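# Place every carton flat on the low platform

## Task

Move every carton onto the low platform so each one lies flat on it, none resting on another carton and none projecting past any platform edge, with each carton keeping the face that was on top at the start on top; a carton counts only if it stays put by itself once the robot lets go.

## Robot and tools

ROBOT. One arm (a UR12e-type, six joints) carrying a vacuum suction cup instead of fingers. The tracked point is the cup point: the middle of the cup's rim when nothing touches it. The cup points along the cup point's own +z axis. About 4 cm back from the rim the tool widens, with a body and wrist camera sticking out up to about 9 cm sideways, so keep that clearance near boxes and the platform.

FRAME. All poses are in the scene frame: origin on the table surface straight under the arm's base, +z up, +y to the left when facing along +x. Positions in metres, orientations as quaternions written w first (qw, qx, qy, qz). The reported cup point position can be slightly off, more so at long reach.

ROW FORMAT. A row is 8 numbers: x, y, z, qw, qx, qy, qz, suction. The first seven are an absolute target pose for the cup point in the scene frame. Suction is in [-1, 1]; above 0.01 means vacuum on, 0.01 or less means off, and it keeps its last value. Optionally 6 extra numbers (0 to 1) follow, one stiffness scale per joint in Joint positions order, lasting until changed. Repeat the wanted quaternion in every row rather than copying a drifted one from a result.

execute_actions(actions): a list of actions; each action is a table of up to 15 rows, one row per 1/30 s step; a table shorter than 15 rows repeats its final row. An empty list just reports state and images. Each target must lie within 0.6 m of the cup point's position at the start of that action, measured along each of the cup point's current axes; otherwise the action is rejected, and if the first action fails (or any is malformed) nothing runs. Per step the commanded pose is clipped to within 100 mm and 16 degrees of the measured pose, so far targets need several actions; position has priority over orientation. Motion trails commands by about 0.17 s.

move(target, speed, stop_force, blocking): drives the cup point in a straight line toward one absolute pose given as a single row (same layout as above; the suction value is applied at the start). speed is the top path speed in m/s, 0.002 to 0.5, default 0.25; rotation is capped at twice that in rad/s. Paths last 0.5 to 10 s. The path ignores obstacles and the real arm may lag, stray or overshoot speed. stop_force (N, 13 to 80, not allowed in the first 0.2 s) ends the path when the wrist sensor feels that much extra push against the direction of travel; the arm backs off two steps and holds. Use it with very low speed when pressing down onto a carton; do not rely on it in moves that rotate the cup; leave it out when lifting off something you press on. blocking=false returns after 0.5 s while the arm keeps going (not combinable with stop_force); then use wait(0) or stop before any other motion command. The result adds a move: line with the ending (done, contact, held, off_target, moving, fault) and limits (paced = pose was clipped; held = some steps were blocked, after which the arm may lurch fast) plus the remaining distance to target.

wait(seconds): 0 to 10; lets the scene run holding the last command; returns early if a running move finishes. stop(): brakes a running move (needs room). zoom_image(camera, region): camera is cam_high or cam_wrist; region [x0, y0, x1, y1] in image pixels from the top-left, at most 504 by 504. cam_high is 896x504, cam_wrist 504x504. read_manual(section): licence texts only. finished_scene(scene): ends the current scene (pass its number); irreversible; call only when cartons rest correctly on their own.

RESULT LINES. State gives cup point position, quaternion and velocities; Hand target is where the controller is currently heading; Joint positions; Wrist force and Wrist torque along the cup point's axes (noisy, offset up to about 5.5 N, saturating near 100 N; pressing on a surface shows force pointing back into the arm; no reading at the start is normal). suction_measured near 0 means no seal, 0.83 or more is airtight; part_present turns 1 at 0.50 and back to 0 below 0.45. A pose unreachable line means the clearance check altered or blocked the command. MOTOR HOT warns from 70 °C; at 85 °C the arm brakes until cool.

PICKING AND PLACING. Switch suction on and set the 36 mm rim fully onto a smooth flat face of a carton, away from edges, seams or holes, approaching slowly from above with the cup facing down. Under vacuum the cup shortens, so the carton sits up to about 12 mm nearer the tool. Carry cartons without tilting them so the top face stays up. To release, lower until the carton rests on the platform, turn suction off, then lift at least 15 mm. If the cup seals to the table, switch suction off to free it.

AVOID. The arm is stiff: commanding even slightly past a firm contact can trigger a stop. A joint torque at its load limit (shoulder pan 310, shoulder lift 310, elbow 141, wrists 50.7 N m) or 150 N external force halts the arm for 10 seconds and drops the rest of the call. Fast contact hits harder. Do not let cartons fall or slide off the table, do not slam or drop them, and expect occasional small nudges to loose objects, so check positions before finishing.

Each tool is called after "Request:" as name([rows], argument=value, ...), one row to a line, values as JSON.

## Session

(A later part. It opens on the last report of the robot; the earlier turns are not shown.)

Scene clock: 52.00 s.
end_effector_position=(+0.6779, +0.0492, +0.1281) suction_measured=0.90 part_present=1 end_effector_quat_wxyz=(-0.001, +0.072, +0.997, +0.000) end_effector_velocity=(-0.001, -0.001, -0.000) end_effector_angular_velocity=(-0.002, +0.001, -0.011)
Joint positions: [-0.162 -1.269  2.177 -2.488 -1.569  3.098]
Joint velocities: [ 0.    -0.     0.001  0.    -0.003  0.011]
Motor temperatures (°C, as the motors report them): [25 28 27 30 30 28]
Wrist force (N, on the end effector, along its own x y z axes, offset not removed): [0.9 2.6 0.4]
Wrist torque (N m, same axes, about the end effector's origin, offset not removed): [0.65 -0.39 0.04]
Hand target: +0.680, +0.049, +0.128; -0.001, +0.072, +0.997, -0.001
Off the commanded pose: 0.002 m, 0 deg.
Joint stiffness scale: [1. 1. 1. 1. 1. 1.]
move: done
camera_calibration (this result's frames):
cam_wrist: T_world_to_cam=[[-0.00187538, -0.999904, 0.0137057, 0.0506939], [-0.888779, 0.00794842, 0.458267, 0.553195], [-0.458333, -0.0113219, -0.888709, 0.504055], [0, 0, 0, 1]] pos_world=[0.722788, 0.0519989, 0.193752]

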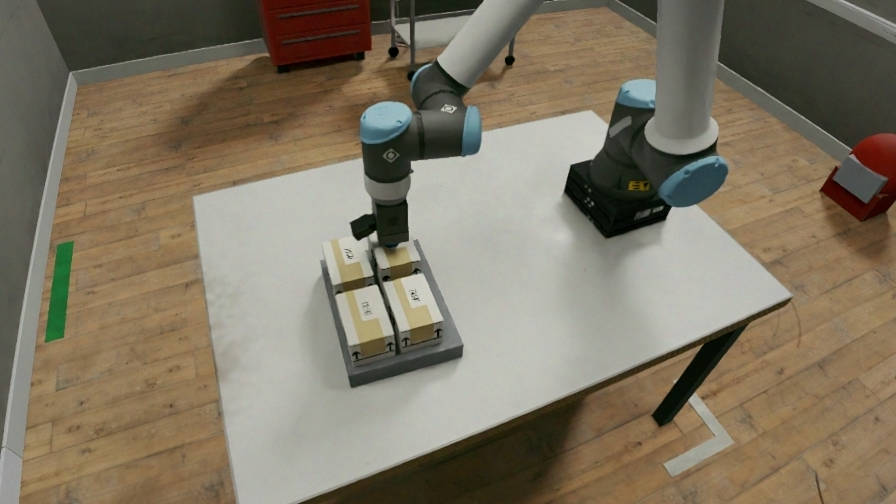

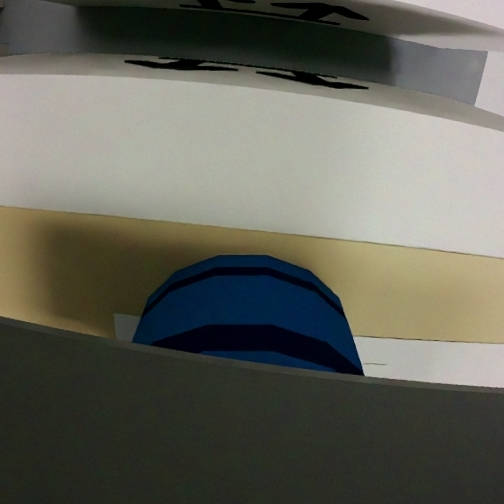

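Request:
move(target=[0.678,0.05,0.08,0,0.072,0.997,0,1], speed=0.02, stop_force=15)

Request:
execute_actions([
  [[0.682,0.049,0.118,0,0.072,0.997,0,-1]],
])

Request:
move(target=[0.72,-0.06,0.27,0,0.072,0.997,0,-1])

Scene clock: 54.07 s.
end_effector_position=(+0.6831, +0.0481, +0.1119) suction_measured=0.90 part_present=1 end_effector_quat_wxyz=(+0.007, +0.072, +0.997, -0.001) end_effector_velocity=(-0.002, +0.000, -0.001) end_effector_angular_velocity=(+0.001, +0.006, +0.002)
Joint positions: [-0.162 -1.239  2.182 -2.54  -1.57   3.099]
Joint velocities: [-0.     0.001  0.     0.004  0.    -0.002]
Motor temperatures (°C, as the motors report them): [25 28 27 30 30 28]
Wrist force (N, on the end effector, along its own x y z axes, offset not removed): [3.4 1.9 -0.2]
Wrist torque (N m, same axes, about the end effector's origin, offset not removed): [0.17 -0.31 -0.20]
Hand target: +0.682, +0.048, +0.112; +0.005, +0.072, +0.997, -0.001
Off the commanded pose: 0.032 m, 1 deg.
Joint stiffness scale: [1. 1. 1. 1. 1. 1.]
move: contact
camera_calibration (this result's frames):
cam_wrist: T_world_to_cam=[[-0.0033615, -0.999851, 0.0169234, 0.0504959], [-0.895768, 0.0105334, 0.444396, 0.57151], [-0.444508, -0.0136656, -0.89567, 0.483416], [0, 0, 0, 1]] pos_world=[0.726993, 0.0510746, 0.17815]

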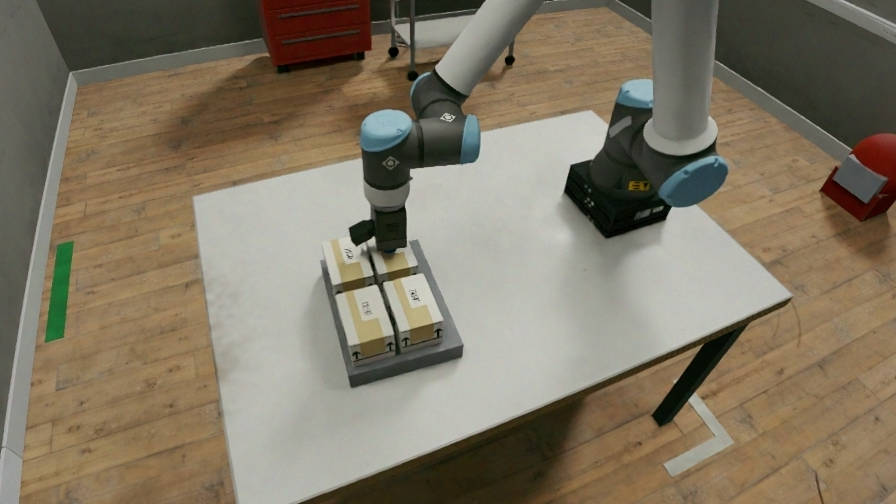

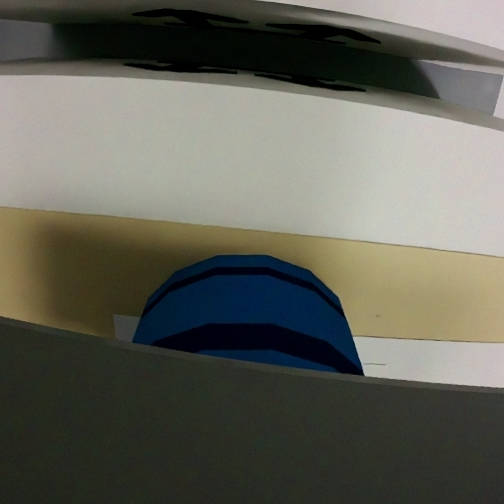

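Scene clock: 54.57 s.
end_effector_position=(+0.6832, +0.0481, +0.1204) suction_measured=0.00 part_present=0 end_effector_quat_wxyz=(+0.003, +0.072, +0.997, -0.000) end_effector_velocity=(-0.001, +0.000, +0.001) end_effector_angular_velocity=(+0.001, +0.007, +0.000)
Joint positions: [-0.162 -1.252  2.175 -2.512 -1.57   3.099]
Joint velocities: [ 0.    -0.001 -0.003  0.011  0.     0.   ]
Motor temperatures (°C, as the motors report them): [25 28 27 30 30 28]
Wrist force (N, on the end effector, along its own x y z axes, offset not removed): [5.0 2.9 -2.6]
Wrist torque (N m, same axes, about the end effector's origin, offset not removed): [0.51 -0.68 -0.02]
Hand target: +0.682, +0.049, +0.118; +0.000, +0.072, +0.997, -0.000
Off the commanded pose: 0.003 m, 0 deg.
Joint stiffness scale: [1. 1. 1. 1. 1. 1.]
camera_calibration (this result's frames):
cam_wrist: T_world_to_cam=[[-0.0032474, -0.999874, 0.0155169, 0.0504479], [-0.892387, 0.00989984, 0.451162, 0.564671], [-0.451259, -0.012382, -0.892307, 0.495184], [0, 0, 0, 1]] pos_world=[0.727525, 0.0509828, 0.186316]

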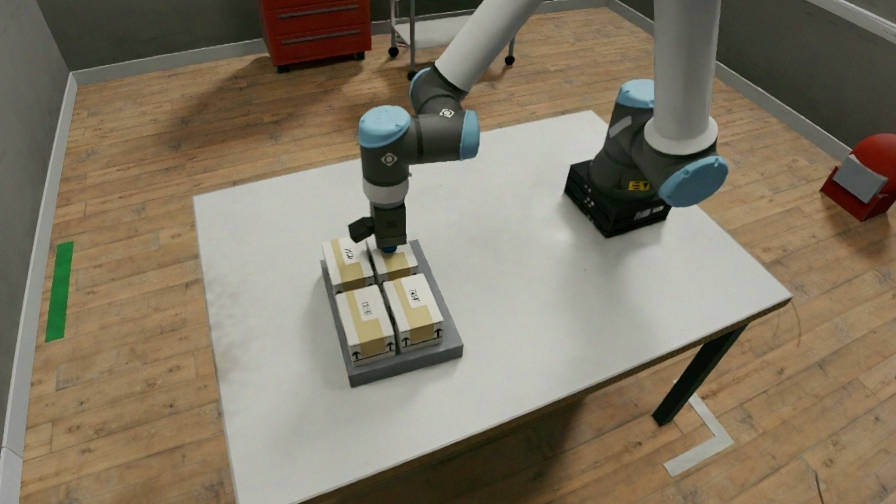

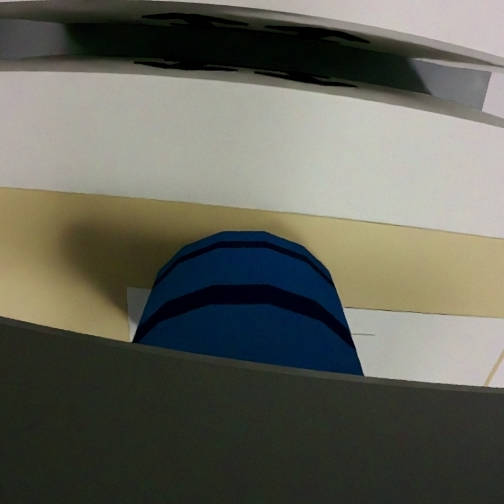

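Scene clock: 56.03 s.
end_effector_position=(+0.7187, -0.0587, +0.2694) suction_measured=0.00 part_present=0 end_effector_quat_wxyz=(+0.000, +0.072, +0.997, -0.000) end_effector_velocity=(-0.001, +0.000, -0.000) end_effector_angular_velocity=(+0.003, +0.006, +0.002)
Joint positions: [-0.302 -1.397  2.007 -2.192 -1.569  2.959]
Joint velocities: [-0.     0.    -0.002  0.008  0.001 -0.002]
Motor temperatures (°C, as the motors report them): [25 28 27 30 30 28]
Wrist force (N, on the end effector, along its own x y z axes, offset not removed): [1.9 2.1 0.0]
Wrist torque (N m, same axes, about the end effector's origin, offset not removed): [0.36 -0.33 -0.29]
Hand target: +0.720, -0.060, +0.270; +0.000, +0.072, +0.997, +0.000
Off the commanded pose: 0.002 m, 0 deg.
Joint stiffness scale: [1. 1. 1. 1. 1. 1.]
move: done
camera_calibration (this result's frames):
cam_wrist: T_world_to_cam=[[-0.00279437, -0.999879, 0.0153287, -0.05884], [-0.889623, 0.00948613, 0.456597, 0.5267], [-0.456687, -0.0123609, -0.889542, 0.64599], [0, 0, 0, 1]] pos_world=[0.763416, -0.0558442, 0.335048]

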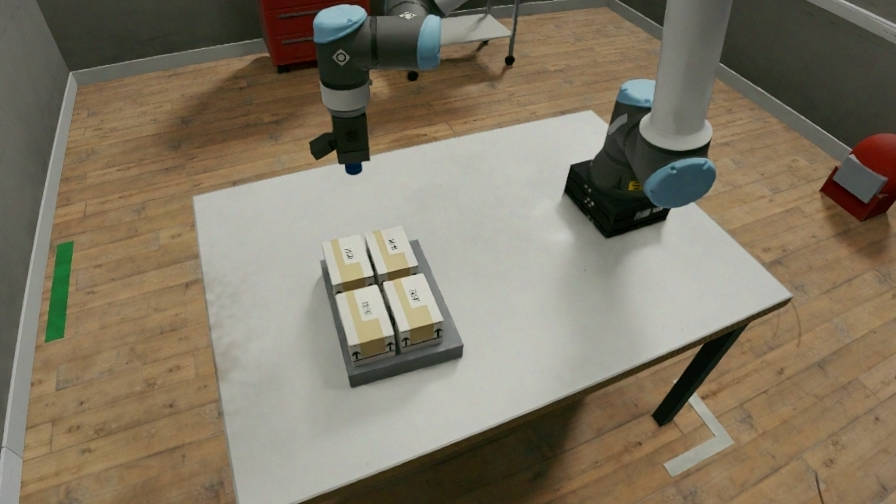

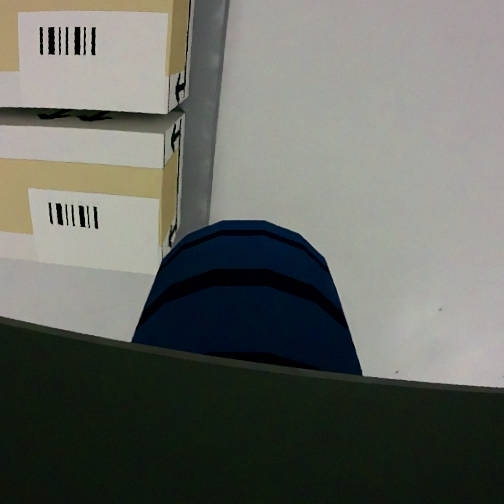

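Request:
finished_scene(scene=1)

The scene is finished: the task was done.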